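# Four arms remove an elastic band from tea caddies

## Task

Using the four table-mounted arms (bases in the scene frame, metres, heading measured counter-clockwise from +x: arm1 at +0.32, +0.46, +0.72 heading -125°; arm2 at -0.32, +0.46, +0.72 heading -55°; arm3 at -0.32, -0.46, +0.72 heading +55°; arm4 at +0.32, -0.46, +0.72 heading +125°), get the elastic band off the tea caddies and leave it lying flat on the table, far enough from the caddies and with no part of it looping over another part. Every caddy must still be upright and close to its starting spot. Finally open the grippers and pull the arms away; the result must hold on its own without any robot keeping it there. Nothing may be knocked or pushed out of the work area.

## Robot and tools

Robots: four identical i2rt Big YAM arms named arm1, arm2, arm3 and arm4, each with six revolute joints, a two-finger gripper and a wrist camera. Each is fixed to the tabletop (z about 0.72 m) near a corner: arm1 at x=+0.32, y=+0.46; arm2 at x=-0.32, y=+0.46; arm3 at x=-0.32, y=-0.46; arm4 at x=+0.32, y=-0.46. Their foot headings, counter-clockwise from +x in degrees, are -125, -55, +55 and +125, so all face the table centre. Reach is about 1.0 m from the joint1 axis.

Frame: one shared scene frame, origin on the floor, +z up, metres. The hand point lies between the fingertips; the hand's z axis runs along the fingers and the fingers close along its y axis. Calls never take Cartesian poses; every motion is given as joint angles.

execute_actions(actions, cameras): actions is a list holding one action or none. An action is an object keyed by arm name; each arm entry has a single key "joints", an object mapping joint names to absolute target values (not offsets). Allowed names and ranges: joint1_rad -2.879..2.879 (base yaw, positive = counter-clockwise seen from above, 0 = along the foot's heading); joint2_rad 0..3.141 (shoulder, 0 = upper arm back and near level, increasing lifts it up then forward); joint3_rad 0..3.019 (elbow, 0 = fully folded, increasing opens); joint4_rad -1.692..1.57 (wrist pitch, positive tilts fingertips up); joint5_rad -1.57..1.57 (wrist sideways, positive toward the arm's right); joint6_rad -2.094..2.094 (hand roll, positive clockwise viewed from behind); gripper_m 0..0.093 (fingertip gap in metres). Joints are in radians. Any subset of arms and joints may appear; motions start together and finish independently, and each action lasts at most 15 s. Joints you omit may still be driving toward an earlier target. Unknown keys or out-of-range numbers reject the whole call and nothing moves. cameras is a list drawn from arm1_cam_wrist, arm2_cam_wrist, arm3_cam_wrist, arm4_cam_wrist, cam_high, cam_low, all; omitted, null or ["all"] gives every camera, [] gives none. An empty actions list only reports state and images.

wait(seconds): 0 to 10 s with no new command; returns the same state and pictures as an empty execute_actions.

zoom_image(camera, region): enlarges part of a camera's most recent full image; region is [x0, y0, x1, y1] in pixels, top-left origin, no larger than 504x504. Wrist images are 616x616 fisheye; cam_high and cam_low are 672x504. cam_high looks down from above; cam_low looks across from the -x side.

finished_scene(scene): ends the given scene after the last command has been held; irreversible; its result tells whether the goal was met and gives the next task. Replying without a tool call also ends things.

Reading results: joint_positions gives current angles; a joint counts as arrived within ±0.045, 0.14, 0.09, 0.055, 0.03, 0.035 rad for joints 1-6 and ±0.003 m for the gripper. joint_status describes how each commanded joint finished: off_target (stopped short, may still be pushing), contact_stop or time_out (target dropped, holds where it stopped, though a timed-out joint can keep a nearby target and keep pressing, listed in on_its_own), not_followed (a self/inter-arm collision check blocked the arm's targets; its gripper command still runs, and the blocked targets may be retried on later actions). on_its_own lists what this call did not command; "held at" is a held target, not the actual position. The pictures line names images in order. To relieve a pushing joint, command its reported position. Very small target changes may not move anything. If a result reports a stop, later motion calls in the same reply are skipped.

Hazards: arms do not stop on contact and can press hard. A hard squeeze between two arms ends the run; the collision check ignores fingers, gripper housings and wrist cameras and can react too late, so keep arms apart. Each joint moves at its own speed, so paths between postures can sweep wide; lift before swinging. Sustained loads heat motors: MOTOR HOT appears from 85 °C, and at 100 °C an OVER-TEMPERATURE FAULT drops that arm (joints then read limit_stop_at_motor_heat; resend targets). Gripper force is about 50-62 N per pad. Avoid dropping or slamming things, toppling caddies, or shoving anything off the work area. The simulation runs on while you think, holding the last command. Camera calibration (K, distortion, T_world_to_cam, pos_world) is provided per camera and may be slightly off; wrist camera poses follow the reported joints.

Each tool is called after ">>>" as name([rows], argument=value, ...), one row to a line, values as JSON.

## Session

>>> execute_actions(actions=[])

Scene clock: 0.00 s.
Motor temperatures (°C, as the motors report them): arm1=[18 22 22 20 21 21] | arm2=[19 21 26 21 21 19] | arm3=[19 20 26 19 20 21] | arm4=[22 20 24 22 20 18]
arm1.joint_positions: joint1_rad=-0.017 joint2_rad=+0.447 joint3_rad=+1.471 joint4_rad=-1.522 joint5_rad=-0.015 joint6_rad=+0.012 gripper_m=+0.095
arm1.joint_status: not commanded
arm1.hand: x=+0.2472 y=+0.3534 z=+1.3594 quat_wxyz=(-0.233, -0.770, -0.386, +0.451) (m; scene frame)
arm2.joint_positions: joint1_rad=+0.010 joint2_rad=+0.445 joint3_rad=+1.474 joint4_rad=-1.548 joint5_rad=-0.008 joint6_rad=-0.009 gripper_m=+0.094
arm2.joint_status: not commanded
arm2.hand: x=-0.2434 y=+0.3676 z=+1.3071 quat_wxyz=(-0.447, -0.381, -0.776, +0.229) (m; scene frame)
arm3.joint_positions: joint1_rad=+0.014 joint2_rad=+0.441 joint3_rad=+1.470 joint4_rad=-1.539 joint5_rad=-0.010 joint6_rad=-0.016 gripper_m=+0.094
arm3.joint_status: not commanded
arm3.hand: x=-0.2584 y=-0.3577 z=+1.3439 quat_wxyz=(-0.441, +0.430, -0.747, -0.248) (m; scene frame)
arm4.joint_positions: joint1_rad=+0.008 joint2_rad=+0.450 joint3_rad=+1.453 joint4_rad=-1.526 joint5_rad=-0.008 joint6_rad=+0.010 gripper_m=+0.094
arm4.joint_status: not commanded
arm4.hand: x=+0.2450 y=-0.3527 z=+1.3156 quat_wxyz=(-0.228, +0.765, -0.407, -0.444) (m; scene frame)
pictures: arm1_cam_wrist, arm2_cam_wrist, arm3_cam_wrist, arm4_cam_wrist, cam_high, cam_low
Images, in order (width x height): arm1_cam_wrist 616x616, arm2_cam_wrist 616x616, arm3_cam_wrist 616x616, arm4_cam_wrist 616x616, cam_high 672x504, cam_low 672x504.

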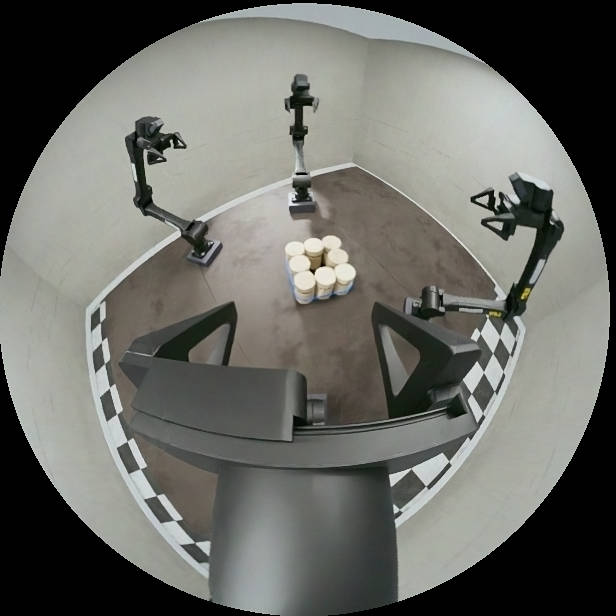

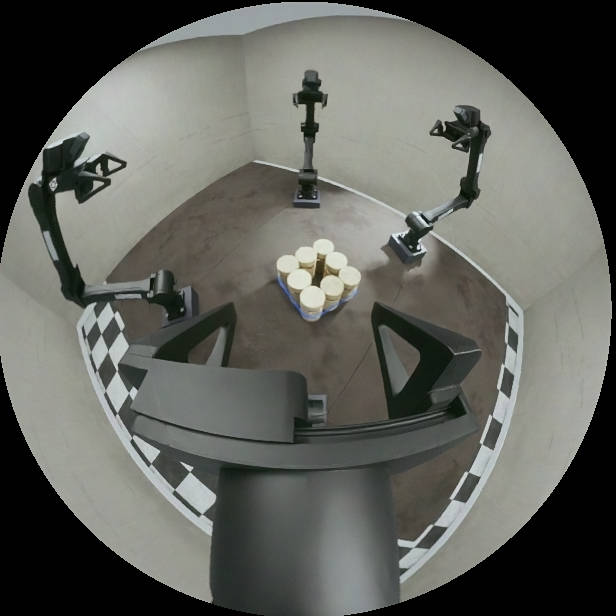

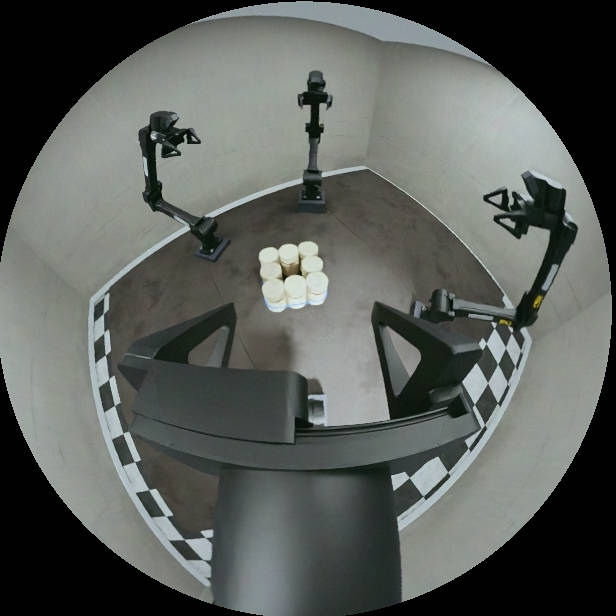

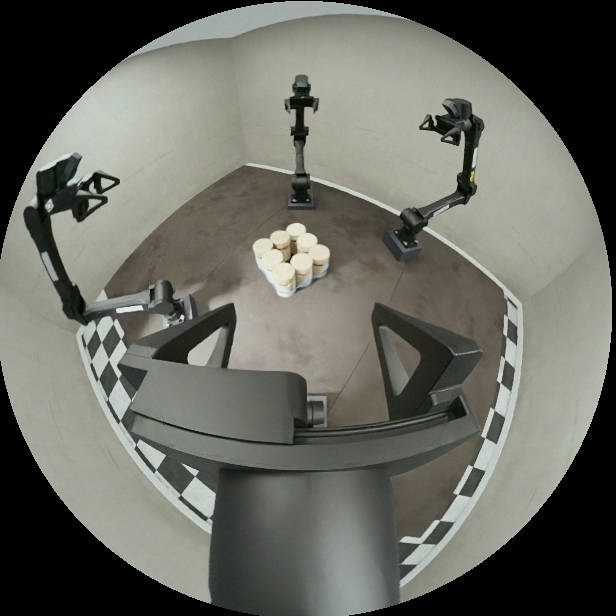

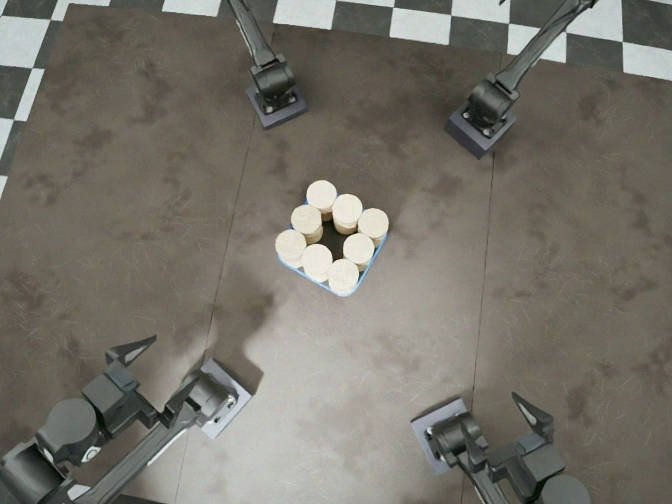

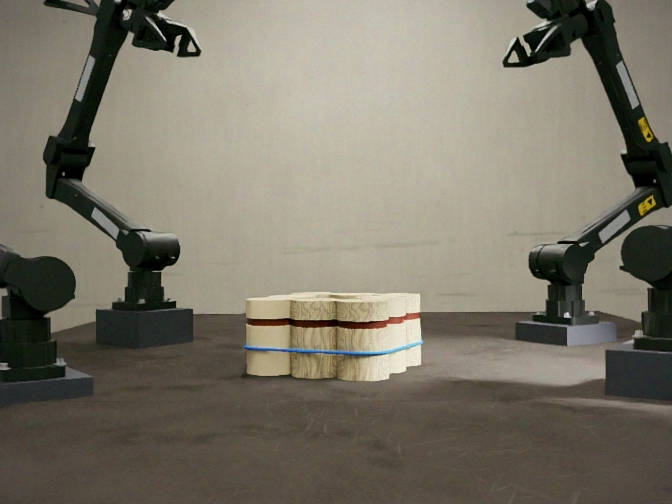

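>>> execute_actions([
  {"arm1":{"joints":{"joint1_rad":-0.26,"joint2_rad":1.46,"joint3_rad":0.545,"joint4_rad":-0.074,"joint5_rad":-0.23,"joint6_rad":1.16,"gripper_m":0.04}},"arm2":{"joints":{"joint1_rad":-0.573,"joint2_rad":1.265,"joint3_rad":0.549,"joint4_rad":-0.455,"joint5_rad":-0.48,"joint6_rad":0.63,"gripper_m":0.04}},"arm3":{"joints":{"joint1_rad":0.136,"joint2_rad":1.27,"joint3_rad":0.395,"joint4_rad":-0.076,"joint5_rad":0,"joint6_rad":1.5,"gripper_m":0.04}},"arm4":{"joints":{"joint1_rad":-0.14,"joint2_rad":1.477,"joint3_rad":0.701,"joint4_rad":-0.255,"joint5_rad":-0.32,"joint6_rad":0.98,"gripper_m":0.04}}},
])

Scene clock: 65.13 s.
Motor temperatures (°C, as the motors report them): arm1=[18 22 24 20 21 21] | arm2=[19 21 29 22 21 19] | arm3=[19 20 29 20 20 21] | arm4=[22 20 27 22 20 18]
arm1.joint_positions: joint1_rad=-0.256 joint2_rad=+1.452 joint3_rad=+0.542 joint4_rad=-0.086 joint5_rad=-0.226 joint6_rad=+1.151 gripper_m=+0.040
arm1.joint_status: all done
arm1.hand: x=+0.0275 y=+0.1698 z=+0.8035 quat_wxyz=(-0.285, -0.936, +0.187, +0.086) (m; scene frame)
arm2.joint_positions: joint1_rad=-0.575 joint2_rad=+1.260 joint3_rad=+0.556 joint4_rad=-0.470 joint5_rad=-0.477 joint6_rad=+0.613 gripper_m=+0.040
arm2.joint_status: all done
arm2.hand: x=-0.2229 y=+0.1153 z=+0.8039 quat_wxyz=(-0.274, -0.811, -0.503, -0.120) (m; scene frame)
arm3.joint_positions: joint1_rad=+0.128 joint2_rad=+1.254 joint3_rad=+0.393 joint4_rad=-0.095 joint5_rad=-0.001 joint6_rad=+1.490 gripper_m=+0.040
arm3.joint_status: all done
arm3.hand: x=-0.1688 y=-0.1343 z=+0.8041 quat_wxyz=(-0.076, -0.167, -0.938, -0.293) (m; scene frame)
arm4.joint_positions: joint1_rad=-0.135 joint2_rad=+1.475 joint3_rad=+0.691 joint4_rad=-0.275 joint5_rad=-0.317 joint6_rad=+0.971 gripper_m=+0.040
arm4.joint_status: all done
arm4.hand: x=+0.0786 y=-0.0880 z=+0.7963 quat_wxyz=(+0.134, +0.516, -0.806, -0.259) (m; scene frame)
pictures: arm1_cam_wrist, arm2_cam_wrist, arm3_cam_wrist, arm4_cam_wrist, cam_high, cam_low
camera_calibration (this result's frames):
arm1_cam_wrist: T_world_to_cam=[[0.297652, 0.759764, -0.578067, 0.328433], [0.89715, -0.0155968, 0.441451, -0.374971], [0.326383, -0.650012, -0.686264, 0.774413], [0, 0, 0, 1]] pos_world=[-0.0141093, 0.247998, 0.88684]
arm2_cam_wrist: T_world_to_cam=[[-0.751231, 0.336332, -0.56792, 0.24946], [0.0984455, 0.907903, 0.407455, -0.40366], [0.652657, 0.250184, -0.715156, 0.820354], [0, 0, 0, 1]] pos_world=[-0.308269, 0.0773433, 0.892828]
arm3_cam_wrist: T_world_to_cam=[[-0.273953, -0.770027, -0.576202, 0.317951], [-0.897081, -0.0113785, 0.441719, -0.503165], [-0.346692, 0.63791, -0.687659, 0.703965], [0, 0, 0, 1]] pos_world=[-0.120217, -0.209961, 0.88955]
arm4_cam_wrist: T_world_to_cam=[[0.765203, -0.334855, -0.549851, 0.347184], [-0.0729512, -0.893685, 0.442724, -0.420079], [-0.639642, -0.298662, -0.708279, 0.714369], [0, 0, 0, 1]] pos_world=[0.160629, -0.0458079, 0.882851]
Images, in order (width x height): arm1_cam_wrist 616x616, arm2_cam_wrist 616x616, arm3_cam_wrist 616x616, arm4_cam_wrist 616x616, cam_high 672x504, cam_low 672x504.

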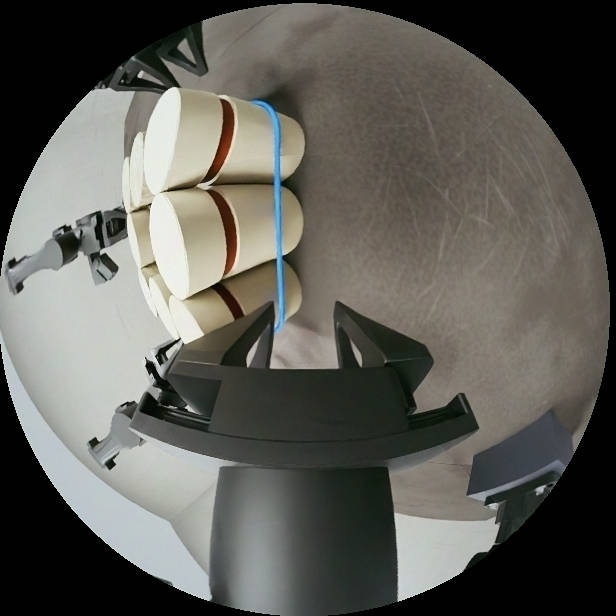

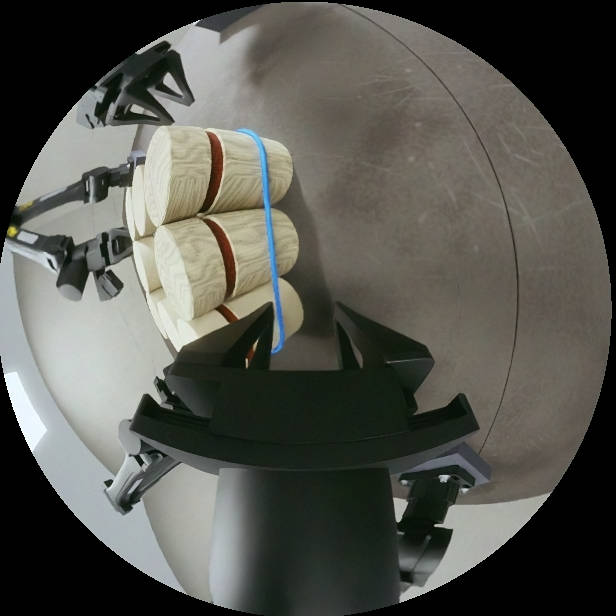

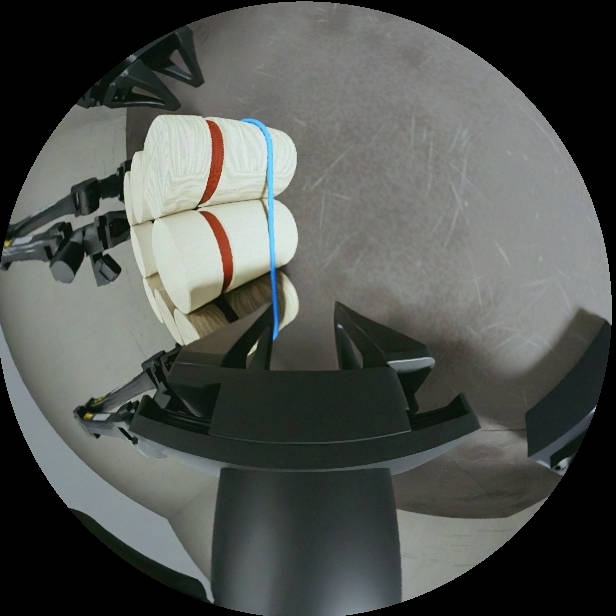

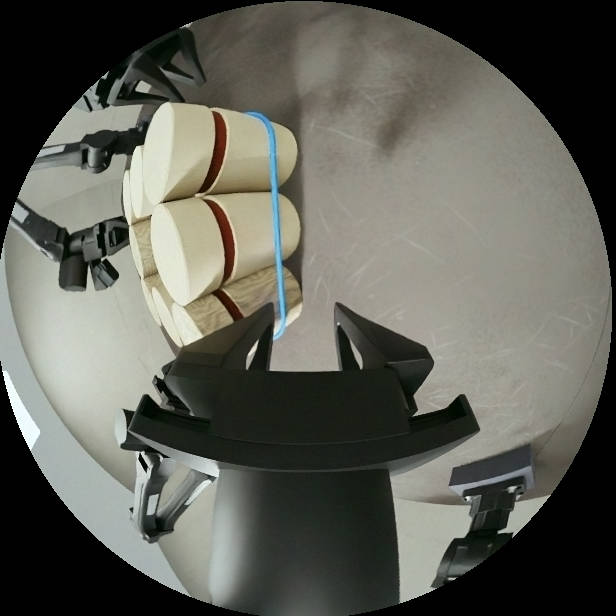

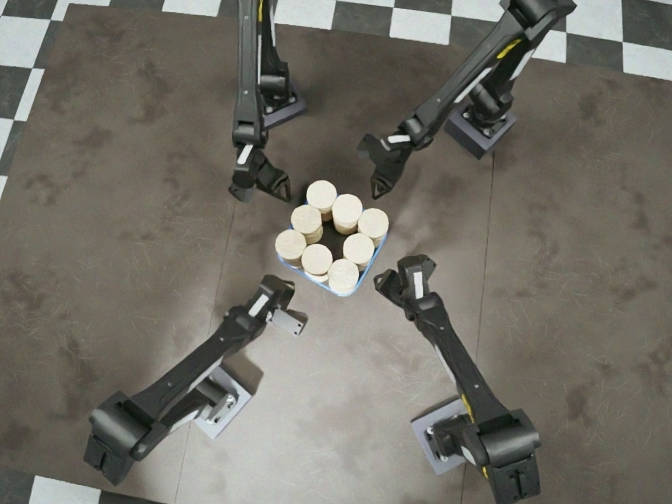

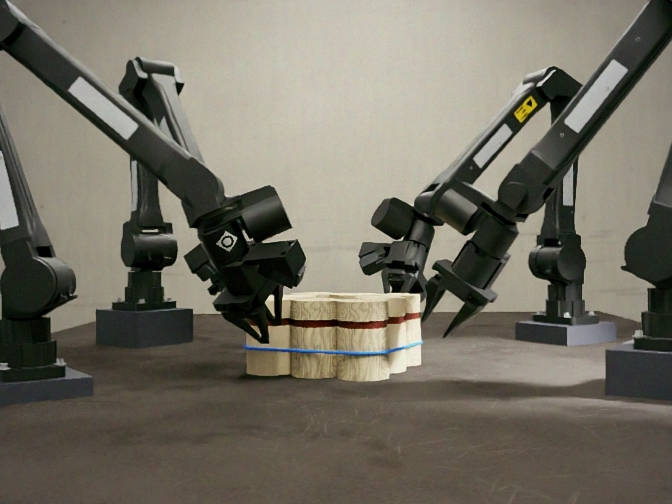

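>>> execute_actions([
  {"arm1":{"joints":{"joint1_rad":-0.205,"joint2_rad":1.55,"joint3_rad":0.59,"joint4_rad":-0.05}},"arm2":{"joints":{"joint1_rad":-0.50,"joint2_rad":1.35,"joint3_rad":0.60,"joint4_rad":-0.42}},"arm3":{"joints":{"joint1_rad":0.15,"joint2_rad":1.40,"joint3_rad":0.47,"joint4_rad":-0.04}},"arm4":{"joints":{"joint1_rad":-0.104,"joint2_rad":1.53,"joint3_rad":0.735,"joint4_rad":-0.23}}},
], cameras=[])

>>> execute_actions([
  {"arm1":{"joints":{"joint2_rad":1.605,"joint3_rad":0.65,"joint4_rad":-0.015}},"arm2":{"joints":{"joint1_rad":-0.455,"joint2_rad":1.395,"joint3_rad":0.635,"joint4_rad":-0.37}},"arm3":{"joints":{"joint2_rad":1.48,"joint3_rad":0.545,"joint4_rad":0.017}},"arm4":{"joints":{"joint2_rad":1.565,"joint3_rad":0.76,"joint4_rad":-0.192}}},
])

Scene clock: 104.83 s.
Motor temperatures (°C, as the motors report them): arm1=[18 22 24 20 21 21] | arm2=[19 21 29 22 20 19] | arm3=[19 20 29 20 20 21] | arm4=[22 20 27 22 20 18]
arm1.joint_positions: joint1_rad=-0.207 joint2_rad=+1.543 joint3_rad=+0.566 joint4_rad=-0.060 joint5_rad=-0.227 joint6_rad=+1.151 gripper_m=+0.040
arm1.joint_status: all done
arm1.hand: x=+0.0381 y=+0.1523 z=+0.7794 quat_wxyz=(-0.272, -0.945, +0.167, +0.066) (m; scene frame)
arm2.joint_positions: joint1_rad=-0.501 joint2_rad=+1.351 joint3_rad=+0.556 joint4_rad=-0.434 joint5_rad=-0.478 joint6_rad=+0.613 gripper_m=+0.040
arm2.joint_status: all done
arm2.hand: x=-0.1977 y=+0.1238 z=+0.7767 quat_wxyz=(-0.245, -0.799, -0.530, -0.142) (m; scene frame)
arm3.joint_positions: joint1_rad=+0.139 joint2_rad=+1.387 joint3_rad=+0.445 joint4_rad=-0.056 joint5_rad=-0.001 joint6_rad=+1.491 gripper_m=+0.040
arm3.joint_status: all done
arm3.hand: x=-0.1650 y=-0.1160 z=+0.7831 quat_wxyz=(-0.069, -0.164, -0.945, -0.274) (m; scene frame)
arm4.joint_positions: joint1_rad=-0.109 joint2_rad=+1.530 joint3_rad=+0.696 joint4_rad=-0.248 joint5_rad=-0.318 joint6_rad=+0.971 gripper_m=+0.040
arm4.joint_status: all done
arm4.hand: x=+0.0681 y=-0.0927 z=+0.7779 quat_wxyz=(+0.139, +0.526, -0.802, -0.246) (m; scene frame)
pictures: none
No camera images: the call's "cameras" was empty. Leave "cameras" out to get every camera's image.

Scene clock: 105.53 s.
Motor temperatures (°C, as the motors report them): arm1=[18 22 24 20 21 21] | arm2=[19 21 29 22 20 19] | arm3=[19 20 29 20 20 21] | arm4=[22 20 27 22 20 18]
arm1.joint_positions: joint1_rad=-0.207 joint2_rad=+1.591 joint3_rad=+0.627 joint4_rad=-0.026 joint5_rad=-0.227 joint6_rad=+1.152 gripper_m=+0.040
arm1.joint_status: all done
arm1.hand: x=+0.0141 y=+0.1305 z=+0.7851 quat_wxyz=(-0.290, -0.940, +0.164, +0.080) (m; scene frame)
arm2.joint_positions: joint1_rad=-0.459 joint2_rad=+1.388 joint3_rad=+0.591 joint4_rad=-0.383 joint5_rad=-0.478 joint6_rad=+0.613 gripper_m=+0.040
arm2.joint_status: all done
arm2.hand: x=-0.1797 y=+0.1056 z=+0.7805 quat_wxyz=(-0.263, -0.781, -0.549, -0.137) (m; scene frame)
arm3.joint_positions: joint1_rad=+0.143 joint2_rad=+1.462 joint3_rad=+0.516 joint4_rad=-0.005 joint5_rad=-0.003 joint6_rad=+1.491 gripper_m=+0.040
arm3.joint_status: all done
arm3.hand: x=-0.1513 y=-0.0815 z=+0.7877 quat_wxyz=(-0.074, -0.161, -0.939, -0.296) (m; scene frame)
arm4.joint_positions: joint1_rad=-0.109 joint2_rad=+1.558 joint3_rad=+0.723 joint4_rad=-0.210 joint5_rad=-0.318 joint6_rad=+0.971 gripper_m=+0.040
arm4.joint_status: all done
arm4.hand: x=+0.0598 y=-0.0768 z=+0.7802 quat_wxyz=(+0.137, +0.526, -0.797, -0.263) (m; scene frame)
pictures: arm1_cam_wrist, arm2_cam_wrist, arm3_cam_wrist, arm4_cam_wrist, cam_high, cam_low
camera_calibration (this result's frames):
arm1_cam_wrist: T_world_to_cam=[[0.258478, 0.770076, -0.583242, 0.354985], [0.898322, 0.0304245, 0.438284, -0.358989], [0.355257, -0.637226, -0.683912, 0.736676], [0, 0, 0, 1]] pos_world=[-0.0309771, 0.206985, 0.868203]
arm2_cam_wrist: T_world_to_cam=[[-0.785579, 0.251383, -0.565396, 0.272779], [-0.00691067, 0.910132, 0.41426, -0.41404], [0.618723, 0.329341, -0.713244, 0.761885], [0, 0, 0, 1]] pos_world=[-0.259968, 0.0573397, 0.869158]
arm3_cam_wrist: T_world_to_cam=[[-0.262545, -0.770629, -0.580691, 0.359177], [-0.897021, -0.026831, 0.441173, -0.4804], [-0.355561, 0.63672, -0.684225, 0.660931], [0, 0, 0, 1]] pos_world=[-0.101627, -0.156925, 0.872737]
arm4_cam_wrist: T_world_to_cam=[[0.770119, -0.309027, -0.55805, 0.364541], [-0.0470932, -0.899978, 0.433384, -0.39896], [-0.63616, -0.307477, -0.707643, 0.692846], [0, 0, 0, 1]] pos_world=[0.141232, -0.0333684, 0.866623]
Images, in order (width x height): arm1_cam_wrist 616x616, arm2_cam_wrist 616x616, arm3_cam_wrist 616x616, arm4_cam_wrist 616x616, cam_high 672x504, cam_low 672x504.

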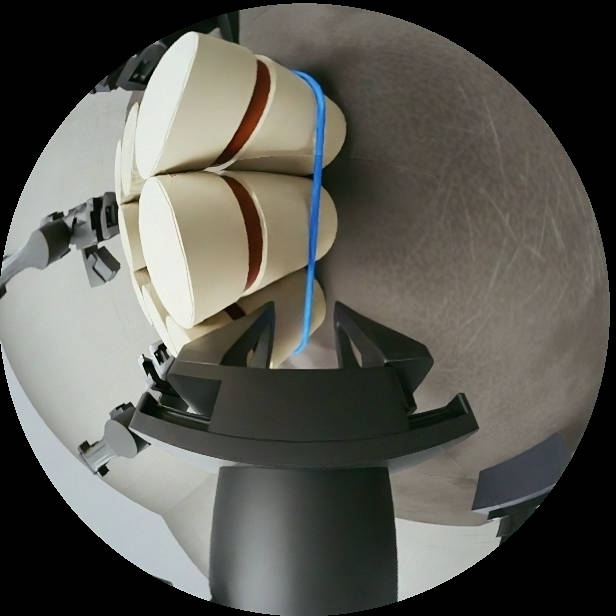

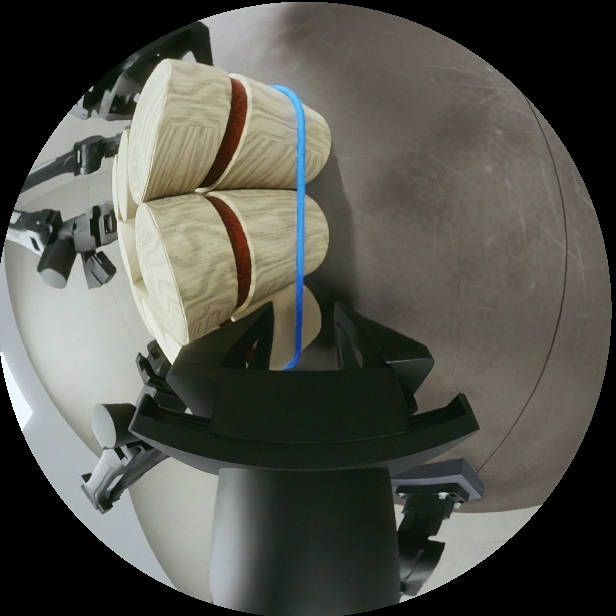

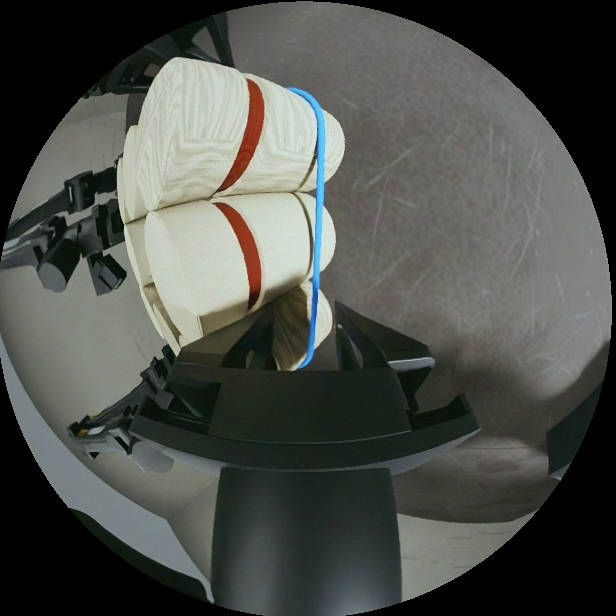

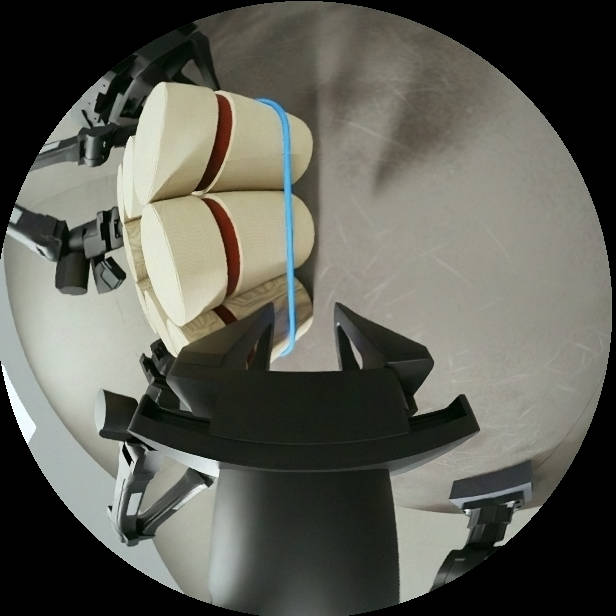

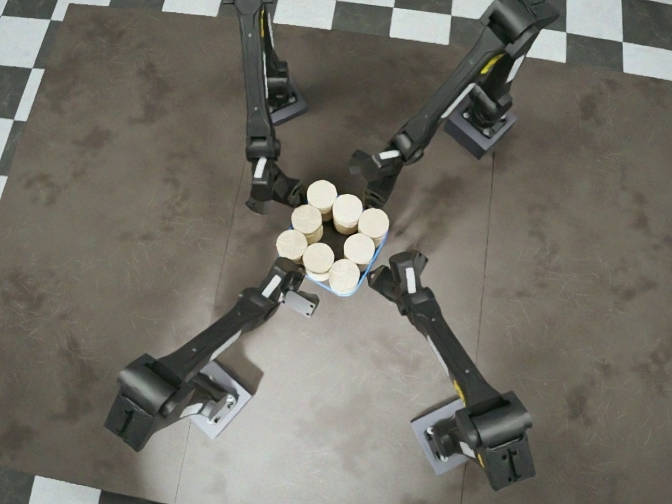

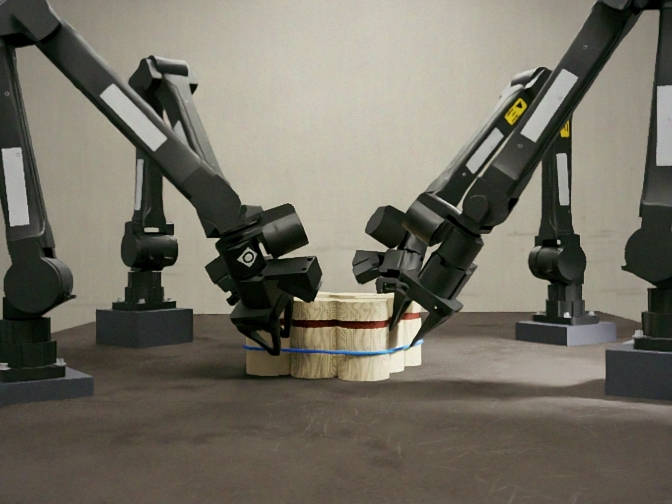

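>>> zoom_image(camera="cam_high", region=[250,160,430,320])

>>> zoom_image(camera="cam_low", region=[220,260,460,400])

Region (250, 160, 430, 320) of cam_high's 672x504 image, scaled by 2.800, with more detail than that image has.

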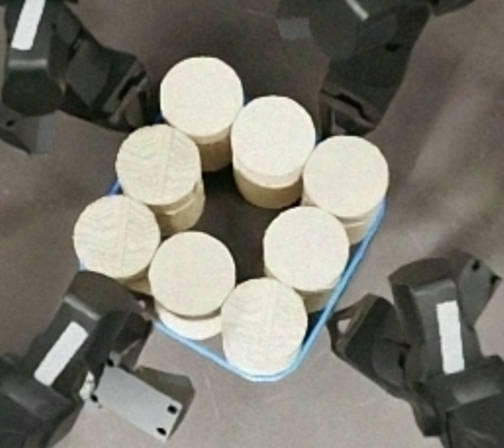

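Region (220, 260, 460, 400) of cam_low's 672x504 image, scaled by 2.100, with more detail than that image has; it fills the top 294 rows of this view, and the rest is white.

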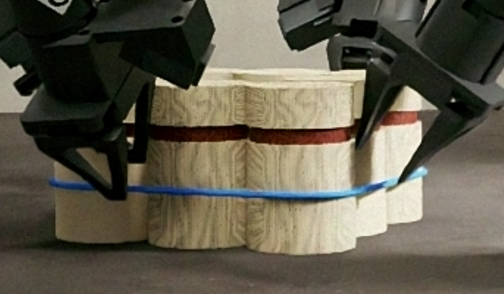

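>>> execute_actions([
  {"arm1":{"joints":{"joint2_rad":1.662,"joint4_rad":0.035,"gripper_m":0.032}},"arm2":{"joints":{"joint1_rad":-0.435,"joint2_rad":1.445,"joint4_rad":-0.315,"gripper_m":0.032}},"arm3":{"joints":{"joint1_rad":0.162,"joint2_rad":1.562,"joint4_rad":0.07,"gripper_m":0.03}},"arm4":{"joints":{"joint1_rad":-0.097,"joint2_rad":1.655,"joint3_rad":0.82,"joint4_rad":-0.163,"gripper_m":0.035}}},
])

>>> zoom_image(camera="cam_high", region=[250,160,430,320])

>>> zoom_image(camera="cam_low", region=[220,260,460,400])

Scene clock: 144.07 s.
Motor temperatures (°C, as the motors report them): arm1=[18 22 24 20 20 21] | arm2=[19 21 32 22 20 19] | arm3=[19 20 31 20 20 21] | arm4=[22 21 29 22 19 18]
arm1.joint_positions: joint1_rad=-0.207 joint2_rad=+1.651 joint3_rad=+0.627 joint4_rad=+0.021 joint5_rad=-0.227 joint6_rad=+1.152 gripper_m=+0.032
arm1.joint_status: all done
arm1.hand: x=+0.0137 y=+0.1303 z=+0.7655 quat_wxyz=(-0.285, -0.941, +0.165, +0.076) (m; scene frame)
arm2.joint_positions: joint1_rad=-0.442 joint2_rad=+1.441 joint3_rad=+0.591 joint4_rad=-0.330 joint5_rad=-0.478 joint6_rad=+0.613 gripper_m=+0.032
arm2.joint_status: all done
arm2.hand: x=-0.1728 y=+0.1025 z=+0.7661 quat_wxyz=(-0.262, -0.777, -0.556, -0.139) (m; scene frame)
arm3.joint_positions: joint1_rad=+0.151 joint2_rad=+1.548 joint3_rad=+0.519 joint4_rad=+0.051 joint5_rad=-0.002 joint6_rad=+1.491 gripper_m=+0.030
arm3.joint_status: all done
arm3.hand: x=-0.1541 y=-0.0793 z=+0.7626 quat_wxyz=(-0.070, -0.157, -0.943, -0.284) (m; scene frame)
arm4.joint_positions: joint1_rad=-0.106 joint2_rad=+1.656 joint3_rad=+0.783 joint4_rad=-0.182 joint5_rad=-0.319 joint6_rad=+0.971 gripper_m=+0.035
arm4.joint_status: all done
arm4.hand: x=+0.0472 y=-0.0562 z=+0.7619 quat_wxyz=(+0.138, +0.527, -0.797, -0.259) (m; scene frame)
pictures: arm1_cam_wrist, arm2_cam_wrist, arm3_cam_wrist, arm4_cam_wrist, cam_high, cam_low
camera_calibration (this result's frames):
arm1_cam_wrist: T_world_to_cam=[[0.264273, 0.775244, -0.573721, 0.335808], [0.893949, 0.0263562, 0.447393, -0.356397], [0.36196, -0.631111, -0.686064, 0.72409], [0, 0, 0, 1]] pos_world=[-0.032236, 0.206041, 0.848882]
arm2_cam_wrist: T_world_to_cam=[[-0.789781, 0.238457, -0.565141, 0.271194], [-0.0221122, 0.909675, 0.414732, -0.408168], [0.612991, 0.340044, -0.713171, 0.746282], [0, 0, 0, 1]] pos_world=[-0.252306, 0.052864, 0.85477]
arm3_cam_wrist: T_world_to_cam=[[-0.261925, -0.787097, -0.558457, 0.327411], [-0.892335, -0.0228975, 0.450792, -0.478123], [-0.367604, 0.616405, -0.696357, 0.647177], [0, 0, 0, 1]] pos_world=[-0.102984, -0.152166, 0.849045]
arm4_cam_wrist: T_world_to_cam=[[0.772753, -0.310986, -0.5533, 0.366542], [-0.0454068, -0.896594, 0.44052, -0.378445], [-0.633081, -0.315289, -0.706967, 0.677131], [0, 0, 0, 1]] pos_world=[0.128248, -0.0118299, 0.848229]
Images, in order (width x height): arm1_cam_wrist 616x616, arm2_cam_wrist 616x616, arm3_cam_wrist 616x616, arm4_cam_wrist 616x616, cam_high 672x504, cam_low 672x504.

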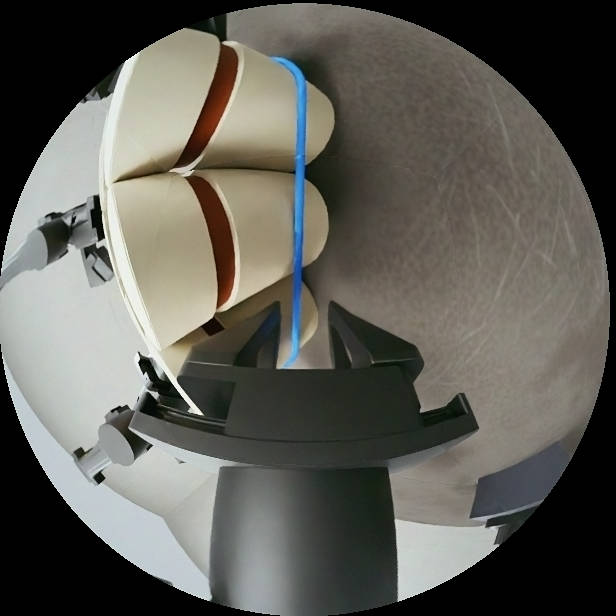

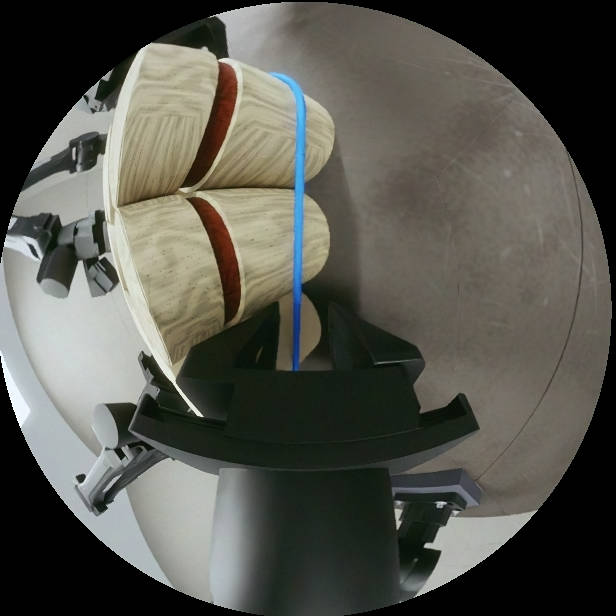

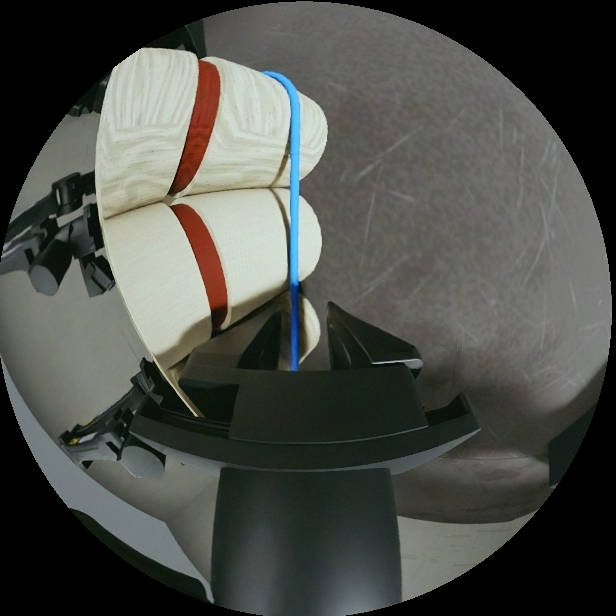

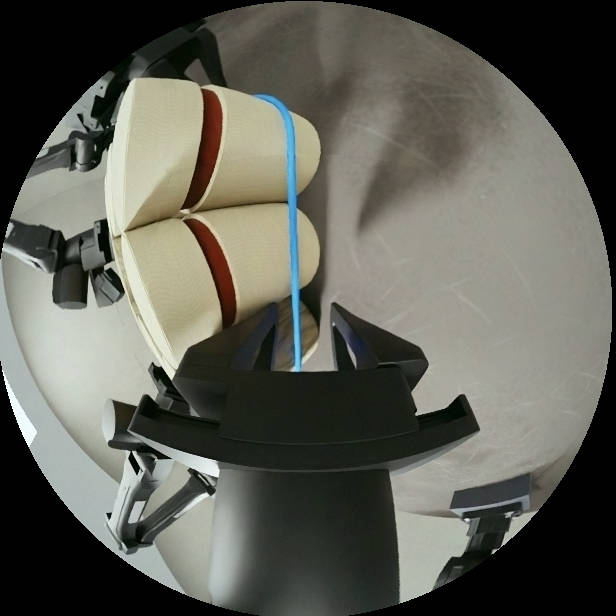

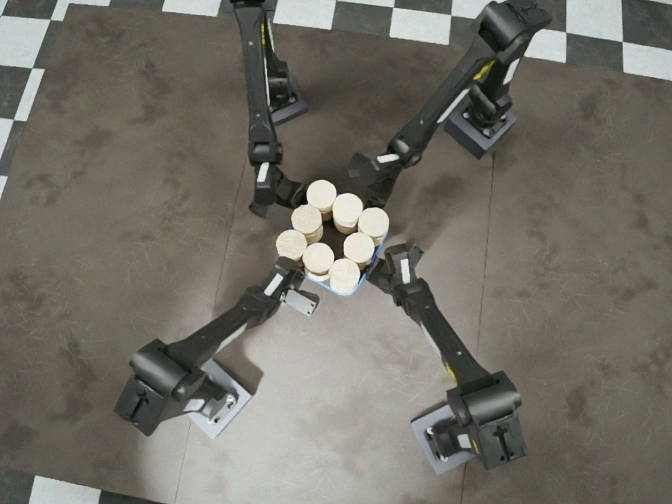

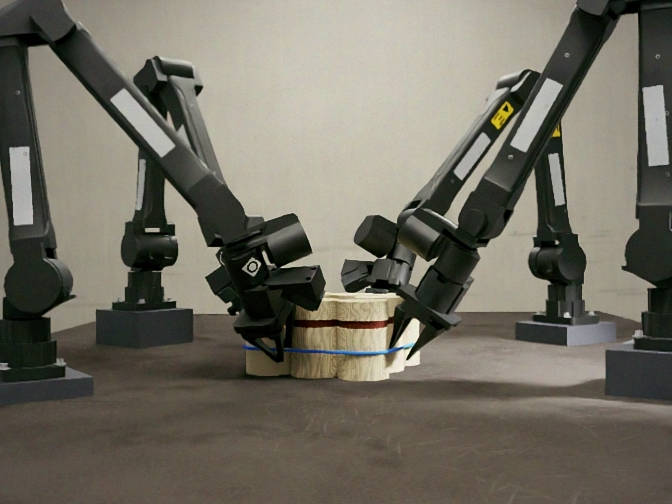

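Region (250, 160, 430, 320) of cam_high's 672x504 image, scaled by 2.800, with more detail than that image has.

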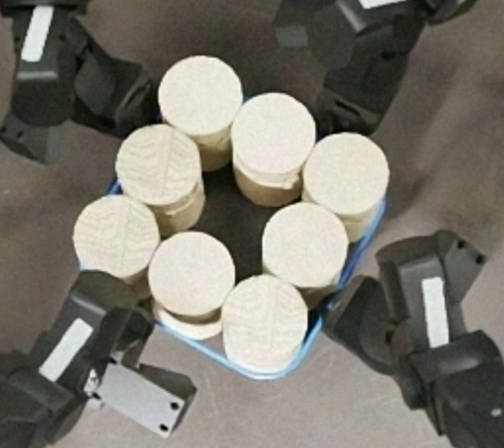

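Region (220, 260, 460, 400) of cam_low's 672x504 image, scaled by 2.100, with more detail than that image has; it fills the top 294 rows of this view, and the rest is white.

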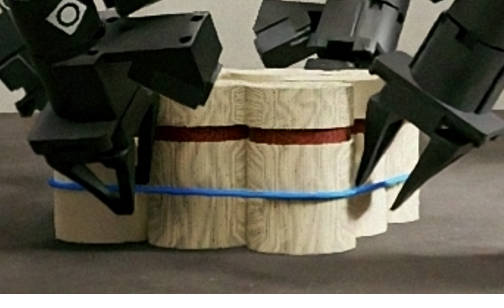

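>>> execute_actions([
  {"arm1":{"joints":{"joint1_rad":-0.197,"joint2_rad":1.712,"joint3_rad":0.68,"joint4_rad":0.055,"gripper_m":0.028}},"arm2":{"joints":{"joint1_rad":-0.42,"joint2_rad":1.465,"joint4_rad":-0.30,"gripper_m":0.026}},"arm3":{"joints":{"joint2_rad":1.585,"joint4_rad":0.10,"gripper_m":0.026}},"arm4":{"joints":{"joint1_rad":-0.08,"joint2_rad":1.722,"joint3_rad":0.85,"joint4_rad":-0.134,"gripper_m":0.03}}},
])

>>> zoom_image(camera="cam_high", region=[250,160,430,320])

Scene clock: 157.37 s.
Motor temperatures (°C, as the motors report them): arm1=[18 22 24 20 20 21] | arm2=[19 21 32 22 20 19] | arm3=[19 20 30 20 20 21] | arm4=[22 21 29 22 19 18]
arm1.joint_positions: joint1_rad=-0.207 joint2_rad=+1.697 joint3_rad=+0.650 joint4_rad=+0.041 joint5_rad=-0.225 joint6_rad=+1.153 gripper_m=+0.028
arm1.joint_status: all done
arm1.hand: x=+0.0070 y=+0.1247 z=+0.7557 quat_wxyz=(-0.283, -0.942, +0.165, +0.076) (m; scene frame)
arm2.joint_positions: joint1_rad=-0.427 joint2_rad=+1.455 joint3_rad=+0.591 joint4_rad=-0.315 joint5_rad=-0.478 joint6_rad=+0.613 gripper_m=+0.026
arm2.joint_status: all done
arm2.hand: x=-0.1674 y=+0.1031 z=+0.7624 quat_wxyz=(-0.261, -0.773, -0.561, -0.141) (m; scene frame)
arm3.joint_positions: joint1_rad=+0.151 joint2_rad=+1.560 joint3_rad=+0.519 joint4_rad=+0.081 joint5_rad=-0.002 joint6_rad=+1.491 gripper_m=+0.026
arm3.joint_status: all done
arm3.hand: x=-0.1524 y=-0.0755 z=+0.7619 quat_wxyz=(-0.072, -0.157, -0.941, -0.292) (m; scene frame)
arm4.joint_positions: joint1_rad=-0.085 joint2_rad=+1.724 joint3_rad=+0.803 joint4_rad=-0.158 joint5_rad=-0.320 joint6_rad=+0.971 gripper_m=+0.030
arm4.joint_status: all done
arm4.hand: x=+0.0360 y=-0.0574 z=+0.7400 quat_wxyz=(+0.143, +0.536, -0.795, -0.246) (m; scene frame)
pictures: arm1_cam_wrist, arm2_cam_wrist, arm3_cam_wrist, arm4_cam_wrist, cam_high, cam_low
camera_calibration (this result's frames):
arm1_cam_wrist: T_world_to_cam=[[0.266101, 0.77669, -0.570914, 0.333962], [0.893373, 0.023735, 0.448688, -0.346457], [0.362042, -0.629436, -0.687558, 0.717158], [0, 0, 0, 1]] pos_world=[-0.0389932, 0.200243, 0.839202]
arm2_cam_wrist: T_world_to_cam=[[-0.793075, 0.22641, -0.565482, 0.274173], [-0.0353647, 0.909673, 0.413817, -0.40854], [0.608096, 0.348186, -0.713432, 0.738585], [0, 0, 0, 1]] pos_world=[-0.246138, 0.0523969, 0.851031]
arm3_cam_wrist: T_world_to_cam=[[-0.257976, -0.777991, -0.572869, 0.342754], [-0.89547, -0.0300823, 0.444104, -0.472158], [-0.362742, 0.627555, -0.688907, 0.640851], [0, 0, 0, 1]] pos_world=[-0.101917, -0.149713, 0.847527]
arm4_cam_wrist: T_world_to_cam=[[0.785203, -0.306388, -0.538129, 0.351298], [-0.0308225, -0.887278, 0.460205, -0.384957], [-0.618471, -0.344767, -0.706137, 0.651347], [0, 0, 0, 1]] pos_world=[0.115134, -0.0093674, 0.826143]
Images, in order (width x height): arm1_cam_wrist 616x616, arm2_cam_wrist 616x616, arm3_cam_wrist 616x616, arm4_cam_wrist 616x616, cam_high 672x504, cam_low 672x504.

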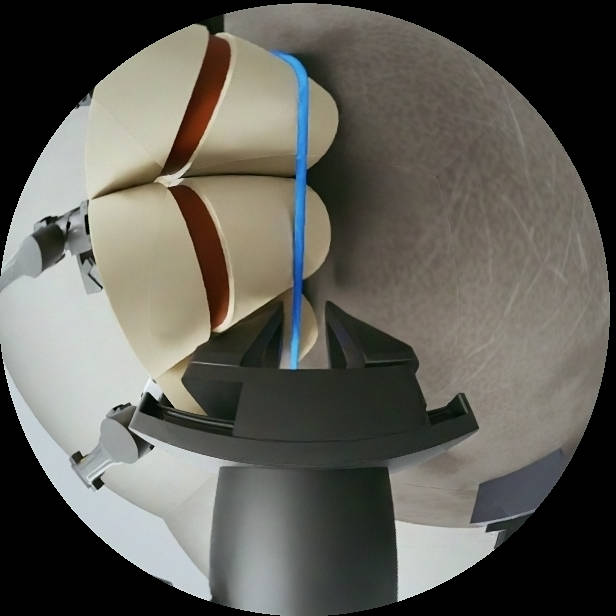

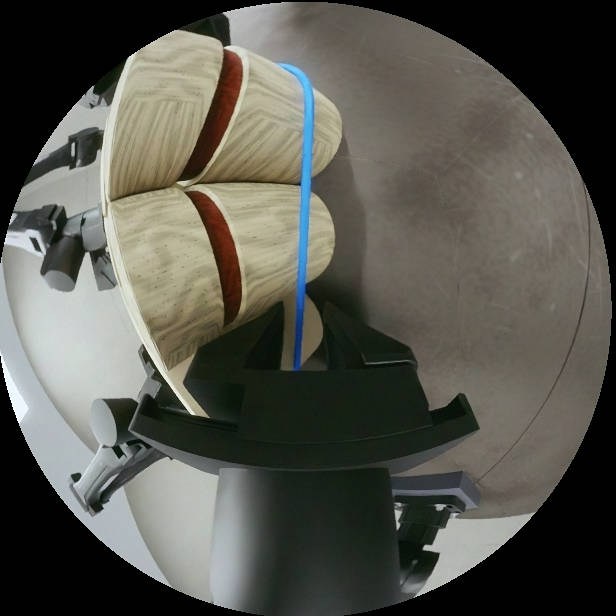

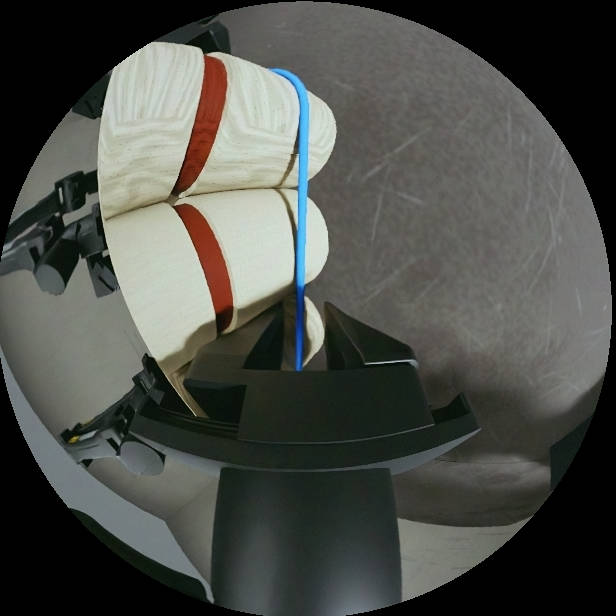

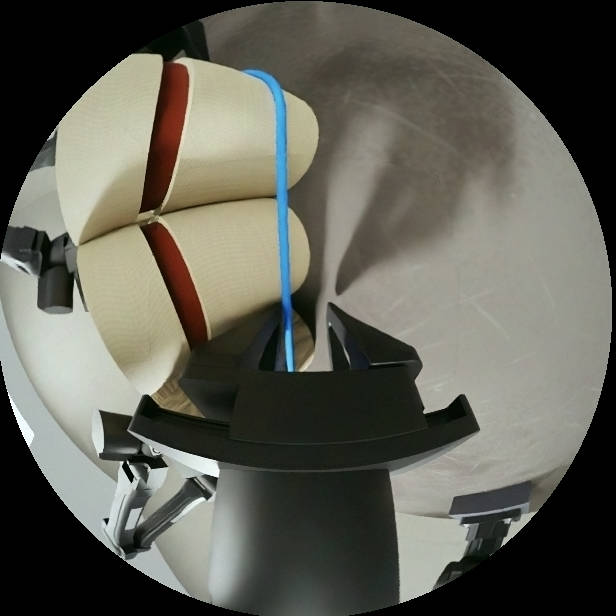

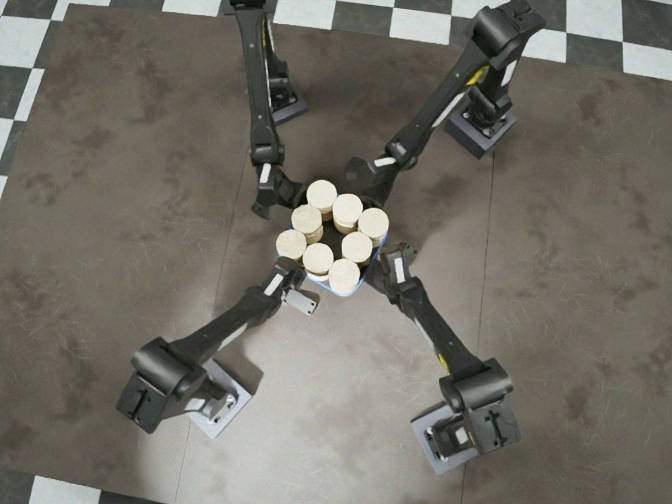

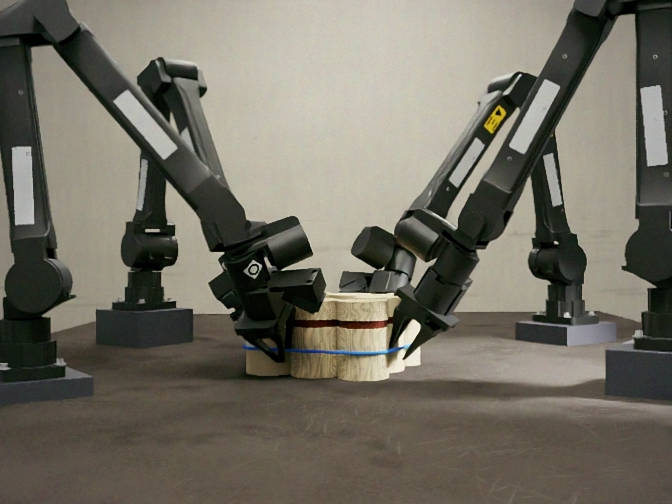

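Region (250, 160, 430, 320) of cam_high's 672x504 image, scaled by 2.800, with more detail than that image has.

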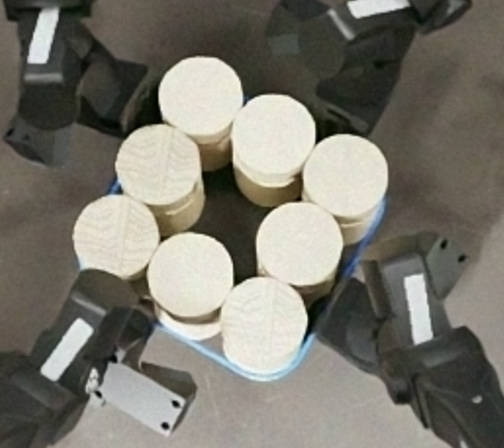

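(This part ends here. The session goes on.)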